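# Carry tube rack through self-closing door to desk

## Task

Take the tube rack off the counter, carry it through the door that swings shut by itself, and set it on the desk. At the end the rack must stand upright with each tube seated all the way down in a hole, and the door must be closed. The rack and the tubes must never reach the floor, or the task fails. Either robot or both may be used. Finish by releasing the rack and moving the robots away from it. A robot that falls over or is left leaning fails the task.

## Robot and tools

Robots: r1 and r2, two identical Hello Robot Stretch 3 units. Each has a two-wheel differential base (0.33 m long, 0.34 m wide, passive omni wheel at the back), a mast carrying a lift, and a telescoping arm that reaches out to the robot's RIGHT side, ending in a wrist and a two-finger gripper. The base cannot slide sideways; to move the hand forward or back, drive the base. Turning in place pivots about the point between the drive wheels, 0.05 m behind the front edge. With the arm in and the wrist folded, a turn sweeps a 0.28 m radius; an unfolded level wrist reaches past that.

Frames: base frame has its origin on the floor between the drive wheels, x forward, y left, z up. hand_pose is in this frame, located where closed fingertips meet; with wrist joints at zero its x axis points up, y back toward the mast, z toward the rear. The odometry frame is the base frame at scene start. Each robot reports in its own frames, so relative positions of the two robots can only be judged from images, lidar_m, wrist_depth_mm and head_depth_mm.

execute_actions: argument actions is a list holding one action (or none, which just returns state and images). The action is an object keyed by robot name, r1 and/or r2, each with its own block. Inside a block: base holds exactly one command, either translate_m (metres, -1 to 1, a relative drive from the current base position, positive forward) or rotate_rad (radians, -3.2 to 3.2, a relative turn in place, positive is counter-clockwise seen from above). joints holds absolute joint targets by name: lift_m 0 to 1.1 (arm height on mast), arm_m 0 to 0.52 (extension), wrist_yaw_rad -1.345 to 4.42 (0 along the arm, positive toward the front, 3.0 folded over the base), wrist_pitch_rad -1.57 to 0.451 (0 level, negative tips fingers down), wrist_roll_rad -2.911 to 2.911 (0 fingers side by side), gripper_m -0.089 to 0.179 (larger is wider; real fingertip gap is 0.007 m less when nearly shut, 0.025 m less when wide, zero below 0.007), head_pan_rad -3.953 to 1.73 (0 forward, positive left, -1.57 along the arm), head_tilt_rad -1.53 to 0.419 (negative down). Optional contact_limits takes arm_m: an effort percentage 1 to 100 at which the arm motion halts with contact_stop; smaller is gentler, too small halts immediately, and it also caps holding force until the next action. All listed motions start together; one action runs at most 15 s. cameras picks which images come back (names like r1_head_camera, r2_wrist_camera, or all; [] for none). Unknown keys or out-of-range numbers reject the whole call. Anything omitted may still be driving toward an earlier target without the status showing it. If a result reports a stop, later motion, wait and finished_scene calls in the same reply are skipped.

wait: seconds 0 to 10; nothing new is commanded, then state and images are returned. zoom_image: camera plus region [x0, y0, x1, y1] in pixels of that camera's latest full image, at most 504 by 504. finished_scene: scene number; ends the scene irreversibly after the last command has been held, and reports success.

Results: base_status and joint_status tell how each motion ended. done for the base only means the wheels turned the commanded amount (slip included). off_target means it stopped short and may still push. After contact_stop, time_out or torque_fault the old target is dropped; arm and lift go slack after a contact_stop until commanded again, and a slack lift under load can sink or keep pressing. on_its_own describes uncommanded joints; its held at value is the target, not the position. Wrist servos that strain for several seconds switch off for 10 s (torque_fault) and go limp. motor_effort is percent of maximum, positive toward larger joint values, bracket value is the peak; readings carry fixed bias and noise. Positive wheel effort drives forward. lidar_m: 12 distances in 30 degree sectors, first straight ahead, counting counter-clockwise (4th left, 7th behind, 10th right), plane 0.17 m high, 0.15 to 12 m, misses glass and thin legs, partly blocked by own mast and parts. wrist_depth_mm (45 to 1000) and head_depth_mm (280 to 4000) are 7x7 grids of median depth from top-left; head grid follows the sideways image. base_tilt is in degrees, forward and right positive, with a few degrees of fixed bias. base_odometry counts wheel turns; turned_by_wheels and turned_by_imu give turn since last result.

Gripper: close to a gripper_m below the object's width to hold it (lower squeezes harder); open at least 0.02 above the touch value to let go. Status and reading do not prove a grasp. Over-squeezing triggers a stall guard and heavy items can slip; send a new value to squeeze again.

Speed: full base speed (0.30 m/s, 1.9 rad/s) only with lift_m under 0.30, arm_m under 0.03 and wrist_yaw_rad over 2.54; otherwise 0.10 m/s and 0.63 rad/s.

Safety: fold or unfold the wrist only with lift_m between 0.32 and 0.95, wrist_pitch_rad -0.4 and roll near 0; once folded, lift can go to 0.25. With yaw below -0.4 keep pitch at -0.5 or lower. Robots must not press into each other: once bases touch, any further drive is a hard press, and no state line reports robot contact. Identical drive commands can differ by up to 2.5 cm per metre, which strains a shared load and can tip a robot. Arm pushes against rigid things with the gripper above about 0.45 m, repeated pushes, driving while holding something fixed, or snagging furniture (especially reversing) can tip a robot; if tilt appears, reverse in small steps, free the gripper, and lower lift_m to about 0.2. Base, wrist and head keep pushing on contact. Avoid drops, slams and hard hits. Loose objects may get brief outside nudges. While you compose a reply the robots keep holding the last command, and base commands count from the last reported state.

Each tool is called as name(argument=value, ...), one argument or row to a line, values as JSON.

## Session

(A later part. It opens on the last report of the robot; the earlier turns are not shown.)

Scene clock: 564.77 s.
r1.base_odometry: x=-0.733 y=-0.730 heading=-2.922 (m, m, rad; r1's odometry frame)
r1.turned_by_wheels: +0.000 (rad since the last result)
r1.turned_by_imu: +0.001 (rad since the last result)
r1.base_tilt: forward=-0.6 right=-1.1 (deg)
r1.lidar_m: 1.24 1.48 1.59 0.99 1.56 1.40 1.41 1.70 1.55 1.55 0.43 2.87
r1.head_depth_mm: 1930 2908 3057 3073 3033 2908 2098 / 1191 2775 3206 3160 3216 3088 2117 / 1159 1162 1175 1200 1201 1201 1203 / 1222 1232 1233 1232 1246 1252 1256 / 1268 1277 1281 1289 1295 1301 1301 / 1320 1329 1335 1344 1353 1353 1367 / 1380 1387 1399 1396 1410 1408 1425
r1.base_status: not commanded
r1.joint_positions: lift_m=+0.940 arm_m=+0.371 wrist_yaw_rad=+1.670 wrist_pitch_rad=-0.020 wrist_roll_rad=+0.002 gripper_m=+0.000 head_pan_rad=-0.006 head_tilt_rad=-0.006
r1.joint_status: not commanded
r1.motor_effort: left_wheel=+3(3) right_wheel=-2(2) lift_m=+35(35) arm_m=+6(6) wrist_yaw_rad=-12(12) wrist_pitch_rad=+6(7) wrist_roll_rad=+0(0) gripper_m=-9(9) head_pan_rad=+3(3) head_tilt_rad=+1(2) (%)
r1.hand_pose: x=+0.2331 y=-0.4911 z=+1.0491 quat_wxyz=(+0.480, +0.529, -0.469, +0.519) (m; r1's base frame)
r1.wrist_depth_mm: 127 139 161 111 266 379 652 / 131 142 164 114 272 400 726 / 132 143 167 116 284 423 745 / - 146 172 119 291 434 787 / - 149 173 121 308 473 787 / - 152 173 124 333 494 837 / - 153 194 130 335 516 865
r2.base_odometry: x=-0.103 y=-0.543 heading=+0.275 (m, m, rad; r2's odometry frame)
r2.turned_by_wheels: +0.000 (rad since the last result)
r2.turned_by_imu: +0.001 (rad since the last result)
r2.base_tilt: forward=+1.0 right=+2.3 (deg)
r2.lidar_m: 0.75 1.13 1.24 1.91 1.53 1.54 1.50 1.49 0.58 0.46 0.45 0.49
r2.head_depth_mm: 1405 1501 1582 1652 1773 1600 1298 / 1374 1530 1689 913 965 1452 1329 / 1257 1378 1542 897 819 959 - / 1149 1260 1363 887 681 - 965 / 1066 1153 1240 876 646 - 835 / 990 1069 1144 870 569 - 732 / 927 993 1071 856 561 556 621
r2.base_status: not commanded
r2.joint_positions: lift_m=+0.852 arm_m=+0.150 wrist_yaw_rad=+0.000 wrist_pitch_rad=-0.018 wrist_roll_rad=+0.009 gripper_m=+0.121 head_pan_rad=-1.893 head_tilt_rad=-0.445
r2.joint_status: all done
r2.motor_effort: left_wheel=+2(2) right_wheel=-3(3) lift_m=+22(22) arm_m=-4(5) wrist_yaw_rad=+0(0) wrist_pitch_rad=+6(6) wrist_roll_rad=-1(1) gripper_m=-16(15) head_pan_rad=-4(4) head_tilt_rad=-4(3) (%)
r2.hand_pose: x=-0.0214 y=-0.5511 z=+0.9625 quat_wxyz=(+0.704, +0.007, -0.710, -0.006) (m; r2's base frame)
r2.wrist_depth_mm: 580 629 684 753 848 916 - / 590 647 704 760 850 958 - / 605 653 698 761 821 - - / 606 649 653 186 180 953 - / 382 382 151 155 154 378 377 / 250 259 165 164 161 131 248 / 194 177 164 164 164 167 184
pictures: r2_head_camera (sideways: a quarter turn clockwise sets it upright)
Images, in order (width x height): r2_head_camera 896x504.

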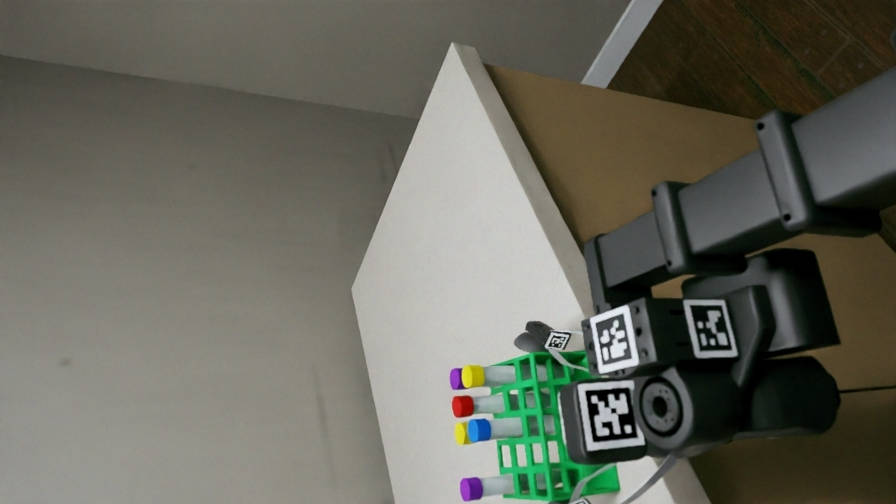

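execute_actions(
  actions=[
    {"r2":{"joints":{"gripper_m":0.179}}},
  ],
  cameras=[],
)

execute_actions(
  actions=[
    {"r2":{"joints":{"arm_m":0.03}}},
  ],
  cameras=["r2_wrist_camera"],
)

execute_actions(
  actions=[
    {"r2":{"base":{"translate_m":-0.36},"joints":{"wrist_yaw_rad":1.57,"gripper_m":0.13}}},
  ],
  cameras=["r2_wrist_camera"],
)

execute_actions(
  actions=[
    {"r2":{"joints":{"arm_m":0.42}}},
  ],
  cameras=["r2_wrist_camera","r2_head_camera"],
)

Scene clock: 579.07 s.
r1.base_odometry: x=-0.733 y=-0.730 heading=-2.922 (m, m, rad; r1's odometry frame)
r1.turned_by_wheels: +0.000 (rad since the last result)
r1.turned_by_imu: +0.001 (rad since the last result)
r1.base_tilt: forward=-0.7 right=-1.1 (deg)
r1.lidar_m: 1.24 1.48 1.59 0.99 1.57 1.40 1.41 1.70 1.55 1.55 0.43 2.87
r1.head_depth_mm: 1939 2930 3071 3046 3079 2874 2091 / 1186 2765 3186 3167 3181 3088 2112 / 1159 1171 1179 1200 1202 1199 1205 / 1221 1227 1233 1236 1237 1249 1257 / 1272 1274 1285 1284 1298 1293 1305 / 1321 1333 1336 1336 1346 1357 1366 / 1386 1389 1390 1395 1410 1419 1419
r1.base_status: not commanded
r1.joint_positions: lift_m=+0.940 arm_m=+0.371 wrist_yaw_rad=+1.670 wrist_pitch_rad=-0.020 wrist_roll_rad=+0.002 gripper_m=+0.000 head_pan_rad=-0.006 head_tilt_rad=-0.006
r1.joint_status: not commanded
r1.motor_effort: left_wheel=+3(3) right_wheel=-2(2) lift_m=+35(35) arm_m=+6(6) wrist_yaw_rad=-12(12) wrist_pitch_rad=+6(7) wrist_roll_rad=+0(0) gripper_m=-9(8) head_pan_rad=+3(4) head_tilt_rad=+2(1) (%)
r1.hand_pose: x=+0.2331 y=-0.4911 z=+1.0491 quat_wxyz=(+0.480, +0.529, -0.469, +0.519) (m; r1's base frame)
r1.wrist_depth_mm: 127 139 160 111 266 381 658 / 130 142 164 113 274 395 728 / 132 144 168 116 284 423 743 / - 146 172 119 294 438 780 / - 150 175 121 305 466 797 / - 152 173 123 331 496 816 / - 154 193 130 337 535 876
r2.base_odometry: x=-0.103 y=-0.543 heading=+0.275 (m, m, rad; r2's odometry frame)
r2.turned_by_wheels: +0.000 (rad since the last result)
r2.turned_by_imu: +0.001 (rad since the last result)
r2.base_tilt: forward=+1.0 right=+2.3 (deg)
r2.lidar_m: 0.74 1.13 1.23 1.92 1.52 1.55 1.50 1.49 0.58 0.46 0.45 0.49
r2.head_depth_mm: 1422 1494 1580 1655 1765 1598 1296 / 1393 1549 1694 914 964 1462 1333 / 1258 1384 1538 900 816 958 - / 1148 1261 1368 885 682 - 962 / 1066 1159 1246 875 635 - 835 / 988 1064 1147 868 571 - 732 / 923 993 1068 857 560 559 620
r2.base_status: not commanded
r2.joint_positions: lift_m=+0.852 arm_m=+0.150 wrist_yaw_rad=+0.000 wrist_pitch_rad=-0.018 wrist_roll_rad=+0.009 gripper_m=+0.179 head_pan_rad=-1.893 head_tilt_rad=-0.445
r2.joint_status: all done
r2.motor_effort: left_wheel=+3(3) right_wheel=-3(3) lift_m=+22(23) arm_m=-4(5) wrist_yaw_rad=-1(1) wrist_pitch_rad=+6(6) wrist_roll_rad=-1(1) gripper_m=+0(100) head_pan_rad=-5(5) head_tilt_rad=-3(3) (%)
r2.hand_pose: x=-0.0214 y=-0.5511 z=+0.9625 quat_wxyz=(+0.704, +0.007, -0.710, -0.006) (m; r2's base frame)
r2.wrist_depth_mm: 595 629 676 746 834 935 - / 598 641 698 758 847 940 - / 605 652 699 751 828 988 - / 616 660 658 185 180 948 - / 384 429 151 155 154 378 379 / 261 175 164 163 161 143 247 / - 176 164 164 164 167 -
pictures: none
No camera images: the call's "cameras" was empty. Leave "cameras" out to get every camera's image.

Scene clock: 581.20 s.
r1.base_odometry: x=-0.733 y=-0.730 heading=-2.922 (m, m, rad; r1's odometry frame)
r1.turned_by_wheels: +0.000 (rad since the last result)
r1.turned_by_imu: +0.000 (rad since the last result)
r1.base_tilt: forward=-0.6 right=-1.1 (deg)
r1.lidar_m: 1.24 1.48 1.59 0.99 1.56 1.40 1.41 1.70 1.55 1.55 0.43 2.86
r1.head_depth_mm: 1936 2936 3052 3092 3052 2884 2097 / 1188 2761 3144 3169 3191 3079 2103 / 1161 1170 1177 1203 1203 1195 1207 / 1221 1229 1227 1237 1240 1250 1249 / 1274 1276 1281 1290 1295 1302 1311 / 1318 1331 1329 1344 1347 1354 1363 / 1386 1392 1396 1399 1415 1415 1417
r1.base_status: not commanded
r1.joint_positions: lift_m=+0.940 arm_m=+0.371 wrist_yaw_rad=+1.670 wrist_pitch_rad=-0.020 wrist_roll_rad=+0.002 gripper_m=+0.000 head_pan_rad=-0.006 head_tilt_rad=-0.006
r1.joint_status: not commanded
r1.motor_effort: left_wheel=+3(3) right_wheel=-2(2) lift_m=+35(35) arm_m=+6(6) wrist_yaw_rad=-12(12) wrist_pitch_rad=+7(6) wrist_roll_rad=+0(0) gripper_m=-8(9) head_pan_rad=+3(3) head_tilt_rad=+1(1) (%)
r1.hand_pose: x=+0.2331 y=-0.4911 z=+1.0491 quat_wxyz=(+0.480, +0.529, -0.469, +0.519) (m; r1's base frame)
r1.wrist_depth_mm: 127 139 161 111 262 380 654 / 130 142 163 113 273 393 706 / 132 143 168 116 281 416 745 / - 147 172 119 292 443 768 / - 149 174 121 307 460 818 / - 152 173 124 336 494 800 / - 153 194 130 331 524 857
r2.base_odometry: x=-0.103 y=-0.543 heading=+0.275 (m, m, rad; r2's odometry frame)
r2.turned_by_wheels: +0.000 (rad since the last result)
r2.turned_by_imu: +0.000 (rad since the last result)
r2.base_tilt: forward=+1.0 right=+2.3 (deg)
r2.lidar_m: 0.74 1.13 1.23 1.91 1.53 1.54 1.50 1.49 0.57 0.46 0.45 0.49
r2.head_depth_mm: 1417 1496 1558 1656 1777 1603 1308 / 1390 1543 1708 915 959 1453 1333 / 1269 1374 1540 898 816 956 - / 1153 1262 1365 888 713 814 - / 1065 1161 1240 876 645 711 - / 992 1068 1139 867 572 609 - / 925 994 1070 858 559 546 617
r2.base_status: not commanded
r2.joint_positions: lift_m=+0.852 arm_m=+0.030 wrist_yaw_rad=+0.000 wrist_pitch_rad=-0.018 wrist_roll_rad=+0.009 gripper_m=+0.179 head_pan_rad=-1.893 head_tilt_rad=-0.445
r2.joint_status: all done
r2.motor_effort: left_wheel=+2(2) right_wheel=-3(3) lift_m=+23(22) arm_m=-4(5) wrist_yaw_rad=+0(0) wrist_pitch_rad=+6(6) wrist_roll_rad=-1(2) gripper_m=+1(0) head_pan_rad=-5(4) head_tilt_rad=-3(3) (%)
r2.hand_pose: x=-0.0214 y=-0.4311 z=+0.9625 quat_wxyz=(+0.704, +0.007, -0.710, -0.006) (m; r2's base frame)
r2.wrist_depth_mm: 675 722 782 863 975 - - / 689 734 794 874 966 - - / 711 747 830 898 - - - / 697 738 820 299 658 - - / 386 428 347 308 306 383 379 / 260 251 251 251 260 283 388 / - 187 205 225 278 324 -
pictures: r2_wrist_camera
Images, in order (width x height): r2_wrist_camera 644x364.

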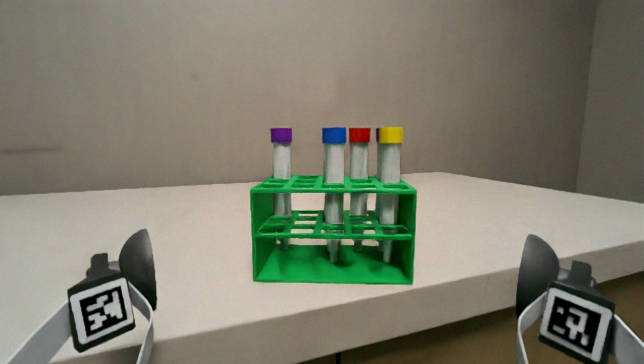

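Scene clock: 586.10 s.
r1.base_odometry: x=-0.733 y=-0.730 heading=-2.922 (m, m, rad; r1's odometry frame)
r1.turned_by_wheels: +0.000 (rad since the last result)
r1.turned_by_imu: +0.001 (rad since the last result)
r1.base_tilt: forward=-0.6 right=-1.0 (deg)
r1.lidar_m: 1.24 1.48 0.83 1.59 1.57 1.40 1.41 1.70 1.55 1.55 0.43 2.87
r1.head_depth_mm: 1931 2943 3040 3050 3084 2900 2099 / 1189 2764 3173 3170 3215 3085 2097 / 1160 1167 1176 1197 1208 1196 1203 / 1223 1222 1230 1238 1241 1249 1253 / 1268 1274 1279 1284 1296 1299 1307 / 1326 1332 1334 1341 1349 1362 1361 / 1379 1384 1401 1407 1410 1416 1423
r1.base_status: not commanded
r1.joint_positions: lift_m=+0.940 arm_m=+0.371 wrist_yaw_rad=+1.670 wrist_pitch_rad=-0.020 wrist_roll_rad=+0.002 gripper_m=+0.000 head_pan_rad=-0.006 head_tilt_rad=-0.006
r1.joint_status: not commanded
r1.motor_effort: left_wheel=+3(3) right_wheel=-2(2) lift_m=+35(35) arm_m=+6(6) wrist_yaw_rad=-12(12) wrist_pitch_rad=+7(7) wrist_roll_rad=+0(0) gripper_m=-8(8) head_pan_rad=+3(3) head_tilt_rad=+1(2) (%)
r1.hand_pose: x=+0.2331 y=-0.4911 z=+1.0491 quat_wxyz=(+0.480, +0.529, -0.469, +0.519) (m; r1's base frame)
r1.wrist_depth_mm: 127 139 161 111 263 381 650 / 130 141 164 113 273 394 716 / 132 144 167 116 281 419 744 / - 147 170 119 293 439 770 / - 150 174 120 307 463 798 / - 152 172 124 329 490 836 / - 154 195 130 335 527 864
r2.base_odometry: x=-0.450 y=-0.640 heading=+0.275 (m, m, rad; r2's odometry frame)
r2.turned_by_wheels: +0.000 (rad since the last result)
r2.turned_by_imu: -0.001 (rad since the last result)
r2.base_tilt: forward=+1.0 right=+2.3 (deg)
r2.lidar_m: 0.97 1.46 1.60 0.88 0.96 1.60 1.16 1.15 0.75 0.60 0.59 0.64
r2.head_depth_mm: 1093 1159 1221 1287 1375 1459 1295 / 1202 1279 1359 1453 1540 1552 1373 / 1327 1413 1523 1630 1740 1600 - / 1292 1420 1557 1722 1889 1591 - / 1196 1302 1409 1438 833 938 - / 1108 1198 1293 867 741 828 899 / 1038 1113 1189 857 679 745 829
r2.base_status: done
r2.joint_positions: lift_m=+0.852 arm_m=+0.030 wrist_yaw_rad=+1.568 wrist_pitch_rad=-0.018 wrist_roll_rad=+0.009 gripper_m=+0.130 head_pan_rad=-1.893 head_tilt_rad=-0.445
r2.joint_status: all done
r2.motor_effort: left_wheel=+3(4) right_wheel=-4(9) lift_m=+22(23) arm_m=-4(4) wrist_yaw_rad=+3(2) wrist_pitch_rad=+6(6) wrist_roll_rad=-1(1) gripper_m=+0(99) head_pan_rad=-4(4) head_tilt_rad=-3(3) (%)
r2.hand_pose: x=+0.2344 y=-0.1760 z=+0.9625 quat_wxyz=(+0.503, +0.506, -0.498, +0.493) (m; r2's base frame)
r2.wrist_depth_mm: - - - - - - 910 / - - - - - - 898 / - - - - - - 894 / - - - - 809 800 795 / - - - - 674 437 379 / - - - - 689 - 344 / - - - - 694 497 344
pictures: r2_wrist_camera
Images, in order (width x height): r2_wrist_camera 644x364.

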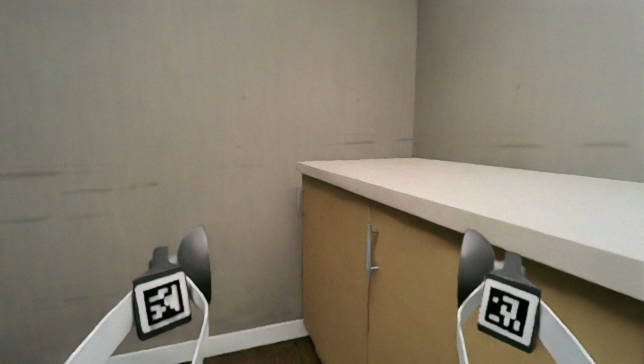

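Scene clock: 590.17 s.
r1.base_odometry: x=-0.733 y=-0.730 heading=-2.922 (m, m, rad; r1's odometry frame)
r1.turned_by_wheels: +0.000 (rad since the last result)
r1.turned_by_imu: +0.001 (rad since the last result)
r1.base_tilt: forward=-0.6 right=-1.1 (deg)
r1.lidar_m: 1.23 1.48 0.83 1.59 1.56 1.40 1.41 1.70 1.55 1.55 0.43 2.87
r1.head_depth_mm: 1928 2945 3045 3057 3029 2889 2108 / 1190 2751 3190 3189 3206 3083 2100 / 1164 1163 1176 1198 1205 1197 1206 / 1222 1227 1230 1237 1241 1246 1256 / 1271 1278 1284 1287 1297 1302 1306 / 1329 1332 1336 1341 1348 1356 1367 / 1385 1387 1390 1397 1407 1421 1429
r1.base_status: not commanded
r1.joint_positions: lift_m=+0.940 arm_m=+0.371 wrist_yaw_rad=+1.670 wrist_pitch_rad=-0.020 wrist_roll_rad=+0.002 gripper_m=+0.000 head_pan_rad=-0.006 head_tilt_rad=-0.006
r1.joint_status: not commanded
r1.motor_effort: left_wheel=+3(3) right_wheel=-2(2) lift_m=+35(35) arm_m=+6(6) wrist_yaw_rad=-12(12) wrist_pitch_rad=+7(6) wrist_roll_rad=+0(0) gripper_m=-9(9) head_pan_rad=+3(3) head_tilt_rad=+1(1) (%)
r1.hand_pose: x=+0.2331 y=-0.4911 z=+1.0491 quat_wxyz=(+0.480, +0.529, -0.469, +0.519) (m; r1's base frame)
r1.wrist_depth_mm: 127 139 161 111 264 377 661 / 129 141 164 113 274 394 718 / 133 143 168 116 286 413 749 / - 146 171 119 291 436 752 / - 149 174 121 304 470 802 / - 152 172 124 330 489 785 / - 153 196 130 339 522 863
r2.base_odometry: x=-0.450 y=-0.640 heading=+0.275 (m, m, rad; r2's odometry frame)
r2.turned_by_wheels: +0.000 (rad since the last result)
r2.turned_by_imu: +0.001 (rad since the last result)
r2.base_tilt: forward=+1.0 right=+2.3 (deg)
r2.lidar_m: 0.97 1.46 1.60 0.88 0.96 1.60 1.16 1.15 0.75 0.60 0.59 0.64
r2.head_depth_mm: 1096 1156 1226 1301 1374 1466 1292 / 1200 1273 1361 1444 1544 1554 1379 / 1328 1415 1518 1637 1763 1687 - / 1303 1415 1562 1705 1885 - 1243 / 1201 1303 1417 1514 825 943 1081 / 1113 1198 1290 1194 753 829 937 / 1036 1105 1191 905 689 743 830
r2.base_status: not commanded
r2.joint_positions: lift_m=+0.852 arm_m=+0.420 wrist_yaw_rad=+1.569 wrist_pitch_rad=-0.018 wrist_roll_rad=+0.009 gripper_m=+0.130 head_pan_rad=-1.893 head_tilt_rad=-0.445
r2.joint_status: all done
r2.motor_effort: left_wheel=+3(2) right_wheel=-4(4) lift_m=+23(22) arm_m=+4(6) wrist_yaw_rad=+1(1) wrist_pitch_rad=+6(6) wrist_roll_rad=-1(1) gripper_m=+0(1) head_pan_rad=-4(5) head_tilt_rad=-4(3) (%)
r2.hand_pose: x=+0.2344 y=-0.5652 z=+0.9625 quat_wxyz=(+0.503, +0.506, -0.498, +0.493) (m; r2's base frame)
r2.wrist_depth_mm: - - - - - 749 570 / - - - - - 775 582 / - - - - - 760 580 / - - - 204 792 719 574 / - - 384 203 377 417 372 / - - 258 208 248 - 245 / - - 798 185 185 174 182
pictures: r2_head_camera (sideways: a quarter turn clockwise sets it upright), r2_wrist_camera
Images, in order (width x height): r2_head_camera 896x504, r2_wrist_camera 644x364.

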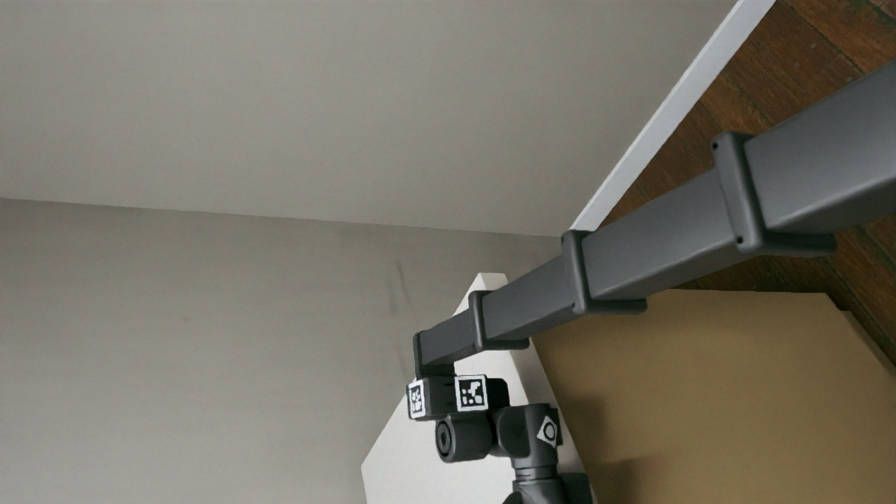

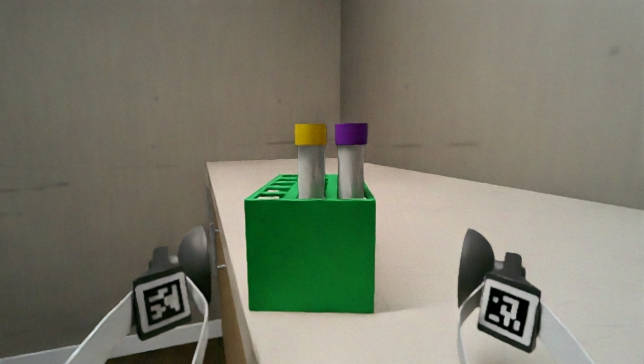

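execute_actions(
  actions=[
    {"r2":{"base":{"translate_m":0.08},"joints":{"arm_m":0.408,"gripper_m":0.16}}},
  ],
  cameras=["r2_wrist_camera"],
)

Scene clock: 606.03 s.
r1.base_odometry: x=-0.733 y=-0.730 heading=-2.922 (m, m, rad; r1's odometry frame)
r1.turned_by_wheels: +0.000 (rad since the last result)
r1.turned_by_imu: +0.001 (rad since the last result)
r1.base_tilt: forward=-0.7 right=-1.1 (deg)
r1.lidar_m: 1.24 1.48 0.86 1.59 1.57 1.40 1.41 1.70 1.55 1.55 0.43 2.87
r1.head_depth_mm: 1936 2947 3055 3061 3037 2864 2103 / 1187 2749 3162 3142 3195 3059 2097 / 1165 1171 1175 1195 1205 1200 1204 / 1216 1229 1231 1236 1243 1248 1247 / 1269 1275 1281 1290 1292 1300 1308 / 1326 1323 1337 1340 1344 1353 1359 / 1383 1386 1407 1404 1406 1412 1425
r1.base_status: not commanded
r1.joint_positions: lift_m=+0.940 arm_m=+0.371 wrist_yaw_rad=+1.670 wrist_pitch_rad=-0.020 wrist_roll_rad=+0.002 gripper_m=+0.000 head_pan_rad=-0.006 head_tilt_rad=-0.006
r1.joint_status: not commanded
r1.motor_effort: left_wheel=+3(3) right_wheel=-2(2) lift_m=+35(35) arm_m=+6(6) wrist_yaw_rad=-12(12) wrist_pitch_rad=+7(7) wrist_roll_rad=+0(0) gripper_m=-8(9) head_pan_rad=+4(3) head_tilt_rad=+1(1) (%)
r1.hand_pose: x=+0.2331 y=-0.4911 z=+1.0491 quat_wxyz=(+0.480, +0.529, -0.469, +0.519) (m; r1's base frame)
r1.wrist_depth_mm: 127 138 162 111 264 374 640 / 130 142 163 113 271 397 692 / 133 144 166 117 283 408 762 / - 147 171 120 294 440 768 / - 148 175 121 307 467 792 / - 152 172 123 332 484 812 / - 153 194 129 333 516 840
r2.base_odometry: x=-0.373 y=-0.619 heading=+0.275 (m, m, rad; r2's odometry frame)
r2.turned_by_wheels: +0.000 (rad since the last result)
r2.turned_by_imu: +0.001 (rad since the last result)
r2.base_tilt: forward=+1.0 right=+2.2 (deg)
r2.lidar_m: 0.92 1.39 1.52 0.91 0.90 1.59 1.24 1.23 0.71 0.57 0.56 0.61
r2.head_depth_mm: 1169 1227 1308 1374 1463 1517 1309 / 1285 1357 1443 1537 1643 1606 1371 / 1365 1473 1596 1727 1850 1702 - / 1277 1373 1520 1591 881 - 1190 / 1170 1271 1379 994 778 894 1007 / 1082 1165 1252 984 708 783 881 / 1015 1087 1161 906 648 704 781
r2.base_status: done
r2.joint_positions: lift_m=+0.852 arm_m=+0.408 wrist_yaw_rad=+1.569 wrist_pitch_rad=-0.018 wrist_roll_rad=+0.009 gripper_m=+0.160 head_pan_rad=-1.893 head_tilt_rad=-0.445
r2.joint_status: all done
r2.motor_effort: left_wheel=+2(7) right_wheel=-4(6) lift_m=+22(23) arm_m=-4(3) wrist_yaw_rad=+0(1) wrist_pitch_rad=+6(6) wrist_roll_rad=-2(1) gripper_m=+0(100) head_pan_rad=-5(5) head_tilt_rad=-3(4) (%)
r2.hand_pose: x=+0.2344 y=-0.5538 z=+0.9625 quat_wxyz=(+0.503, +0.506, -0.498, +0.493) (m; r2's base frame)
r2.wrist_depth_mm: - - - - - 744 556 / - - - - - 753 560 / - - - 171 916 741 572 / - - - 178 548 689 555 / - - 379 125 126 375 373 / - - 124 122 121 257 244 / - - 128 125 124 174 187
pictures: r2_wrist_camera
Images, in order (width x height): r2_wrist_camera 644x364.

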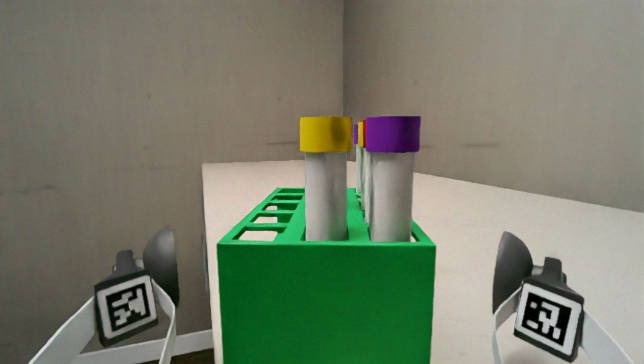

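execute_actions(
  actions=[
    {"r2":{"base":{"translate_m":0.055}}},
  ],
  cameras=["r2_wrist_camera"],
)

Scene clock: 612.30 s.
r1.base_odometry: x=-0.733 y=-0.730 heading=-2.922 (m, m, rad; r1's odometry frame)
r1.turned_by_wheels: +0.000 (rad since the last result)
r1.turned_by_imu: +0.001 (rad since the last result)
r1.base_tilt: forward=-0.6 right=-1.2 (deg)
r1.lidar_m: 1.24 1.48 0.88 0.89 1.56 1.40 1.41 1.70 1.55 1.56 0.43 2.86
r1.head_depth_mm: 1935 2914 3071 3078 3088 2903 2103 / 1189 2739 3121 3211 3175 3077 2091 / 1162 1167 1180 1203 1200 1199 1205 / 1222 1223 1234 1238 1241 1244 1259 / 1272 1274 1283 1292 1297 1300 1300 / 1322 1337 1334 1345 1345 1359 1364 / 1381 1389 1399 1403 1407 1424 1428
r1.base_status: not commanded
r1.joint_positions: lift_m=+0.940 arm_m=+0.371 wrist_yaw_rad=+1.670 wrist_pitch_rad=-0.020 wrist_roll_rad=+0.002 gripper_m=+0.000 head_pan_rad=-0.006 head_tilt_rad=-0.006
r1.joint_status: not commanded
r1.motor_effort: left_wheel=+3(3) right_wheel=-2(2) lift_m=+35(35) arm_m=+6(6) wrist_yaw_rad=-12(12) wrist_pitch_rad=+6(7) wrist_roll_rad=+0(0) gripper_m=-9(8) head_pan_rad=+3(4) head_tilt_rad=+1(1) (%)
r1.hand_pose: x=+0.2331 y=-0.4911 z=+1.0491 quat_wxyz=(+0.480, +0.529, -0.469, +0.519) (m; r1's base frame)
r1.wrist_depth_mm: 127 139 161 111 264 380 662 / 130 141 164 113 272 397 714 / 133 144 168 116 283 417 753 / - 147 171 119 296 439 769 / - 149 174 121 305 466 812 / - 152 172 124 329 493 816 / - 154 193 131 328 532 838
r2.base_odometry: x=-0.320 y=-0.604 heading=+0.275 (m, m, rad; r2's odometry frame)
r2.turned_by_wheels: +0.000 (rad since the last result)
r2.turned_by_imu: +0.001 (rad since the last result)
r2.base_tilt: forward=+1.0 right=+2.3 (deg)
r2.lidar_m: 0.89 1.34 1.47 2.27 0.92 1.58 1.29 1.27 0.69 0.55 0.54 0.58
r2.head_depth_mm: 1212 1284 1356 1431 1529 1560 1309 / 1333 1416 1507 1606 1725 1597 1366 / 1352 1484 1611 1754 1867 1709 - / 1248 1354 1494 888 850 - 1183 / 1144 1247 1361 990 746 853 973 / 1062 1143 1230 985 683 754 849 / 993 1071 1135 907 609 674 752
r2.base_status: done
r2.joint_positions: lift_m=+0.852 arm_m=+0.408 wrist_yaw_rad=+1.569 wrist_pitch_rad=-0.018 wrist_roll_rad=+0.009 gripper_m=+0.160 head_pan_rad=-1.893 head_tilt_rad=-0.445
r2.joint_status: not commanded
r2.motor_effort: left_wheel=+2(8) right_wheel=-3(6) lift_m=+22(22) arm_m=-4(4) wrist_yaw_rad=+0(1) wrist_pitch_rad=+6(6) wrist_roll_rad=-1(1) gripper_m=-1(1) head_pan_rad=-4(5) head_tilt_rad=-4(3) (%)
r2.hand_pose: x=+0.2344 y=-0.5537 z=+0.9625 quat_wxyz=(+0.503, +0.506, -0.498, +0.493) (m; r2's base frame)
r2.wrist_depth_mm: - - - - - 714 542 / - - - - - 715 545 / - - - 70 70 670 552 / - - 803 73 74 649 553 / - - 316 75 75 374 374 / - - 163 77 76 83 245 / - 73 72 71 71 70 187
pictures: r2_wrist_camera
Images, in order (width x height): r2_wrist_camera 644x364.

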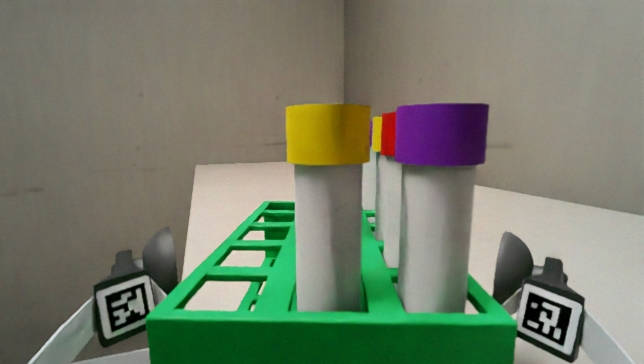

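execute_actions(
  actions=[
    {"r2":{"joints":{"gripper_m":0.075}}},
  ],
  cameras=["r2_wrist_camera"],
)

Scene clock: 622.03 s.
r1.base_odometry: x=-0.733 y=-0.730 heading=-2.922 (m, m, rad; r1's odometry frame)
r1.turned_by_wheels: +0.000 (rad since the last result)
r1.turned_by_imu: +0.002 (rad since the last result)
r1.base_tilt: forward=-0.7 right=-1.0 (deg)
r1.lidar_m: 1.24 1.48 0.88 0.89 1.56 1.40 1.41 1.70 1.55 1.56 0.43 2.87
r1.head_depth_mm: 1933 2949 3062 3048 3044 2886 2100 / 1187 2756 3197 3195 3203 3056 2096 / 1164 1168 1176 1197 1203 1197 1202 / 1223 1224 1232 1238 1244 1247 1252 / 1270 1277 1284 1284 1294 1298 1311 / 1327 1331 1340 1346 1345 1357 1362 / 1382 1383 1385 1399 1406 1417 1429
r1.base_status: not commanded
r1.joint_positions: lift_m=+0.940 arm_m=+0.371 wrist_yaw_rad=+1.670 wrist_pitch_rad=-0.020 wrist_roll_rad=+0.002 gripper_m=+0.000 head_pan_rad=-0.006 head_tilt_rad=-0.006
r1.joint_status: not commanded
r1.motor_effort: left_wheel=+3(3) right_wheel=-2(2) lift_m=+35(35) arm_m=+6(6) wrist_yaw_rad=-12(12) wrist_pitch_rad=+7(7) wrist_roll_rad=+0(0) gripper_m=-8(8) head_pan_rad=+4(4) head_tilt_rad=+1(1) (%)
r1.hand_pose: x=+0.2331 y=-0.4911 z=+1.0491 quat_wxyz=(+0.480, +0.529, -0.469, +0.519) (m; r1's base frame)
r1.wrist_depth_mm: 127 139 161 111 267 380 644 / 130 141 165 114 275 395 713 / 132 143 167 116 283 416 775 / - 146 170 119 296 441 778 / - 149 174 121 303 467 821 / - 152 172 124 333 492 837 / - 154 194 130 335 530 865
r2.base_odometry: x=-0.320 y=-0.604 heading=+0.275 (m, m, rad; r2's odometry frame)
r2.turned_by_wheels: +0.000 (rad since the last result)
r2.turned_by_imu: +0.001 (rad since the last result)
r2.base_tilt: forward=+1.0 right=+2.3 (deg)
r2.lidar_m: 0.89 1.34 1.47 2.27 0.92 1.58 1.29 1.28 0.69 0.55 0.54 0.59
r2.head_depth_mm: 1222 1282 1350 1438 1532 1554 1298 / 1334 1414 1502 1608 1720 1601 1367 / 1355 1484 1618 1742 1860 1712 - / 1244 1359 1498 885 846 - 1187 / 1149 1241 1359 996 745 853 976 / 1067 1147 1228 985 681 751 845 / 996 1066 1139 908 608 676 748
r2.base_status: not commanded
r2.joint_positions: lift_m=+0.852 arm_m=+0.408 wrist_yaw_rad=+1.570 wrist_pitch_rad=-0.015 wrist_roll_rad=+0.009 gripper_m=+0.076 head_pan_rad=-1.893 head_tilt_rad=-0.445
r2.joint_status: all done
r2.motor_effort: left_wheel=+2(3) right_wheel=-3(4) lift_m=+23(23) arm_m=-4(4) wrist_yaw_rad=-1(1) wrist_pitch_rad=+5(6) wrist_roll_rad=-2(2) gripper_m=-14(99) head_pan_rad=-4(4) head_tilt_rad=-3(4) (%)
r2.hand_pose: x=+0.2345 y=-0.5535 z=+0.9632 quat_wxyz=(+0.502, +0.506, -0.498, +0.494) (m; r2's base frame)
r2.wrist_depth_mm: - - - - - 710 546 / - - - - - 712 553 / - - - 160 146 731 551 / - - 840 165 150 678 551 / - - 216 123 131 381 380 / - - 106 113 127 258 248 / - - 169 116 130 176 184
pictures: r2_wrist_camera
Images, in order (width x height): r2_wrist_camera 644x364.

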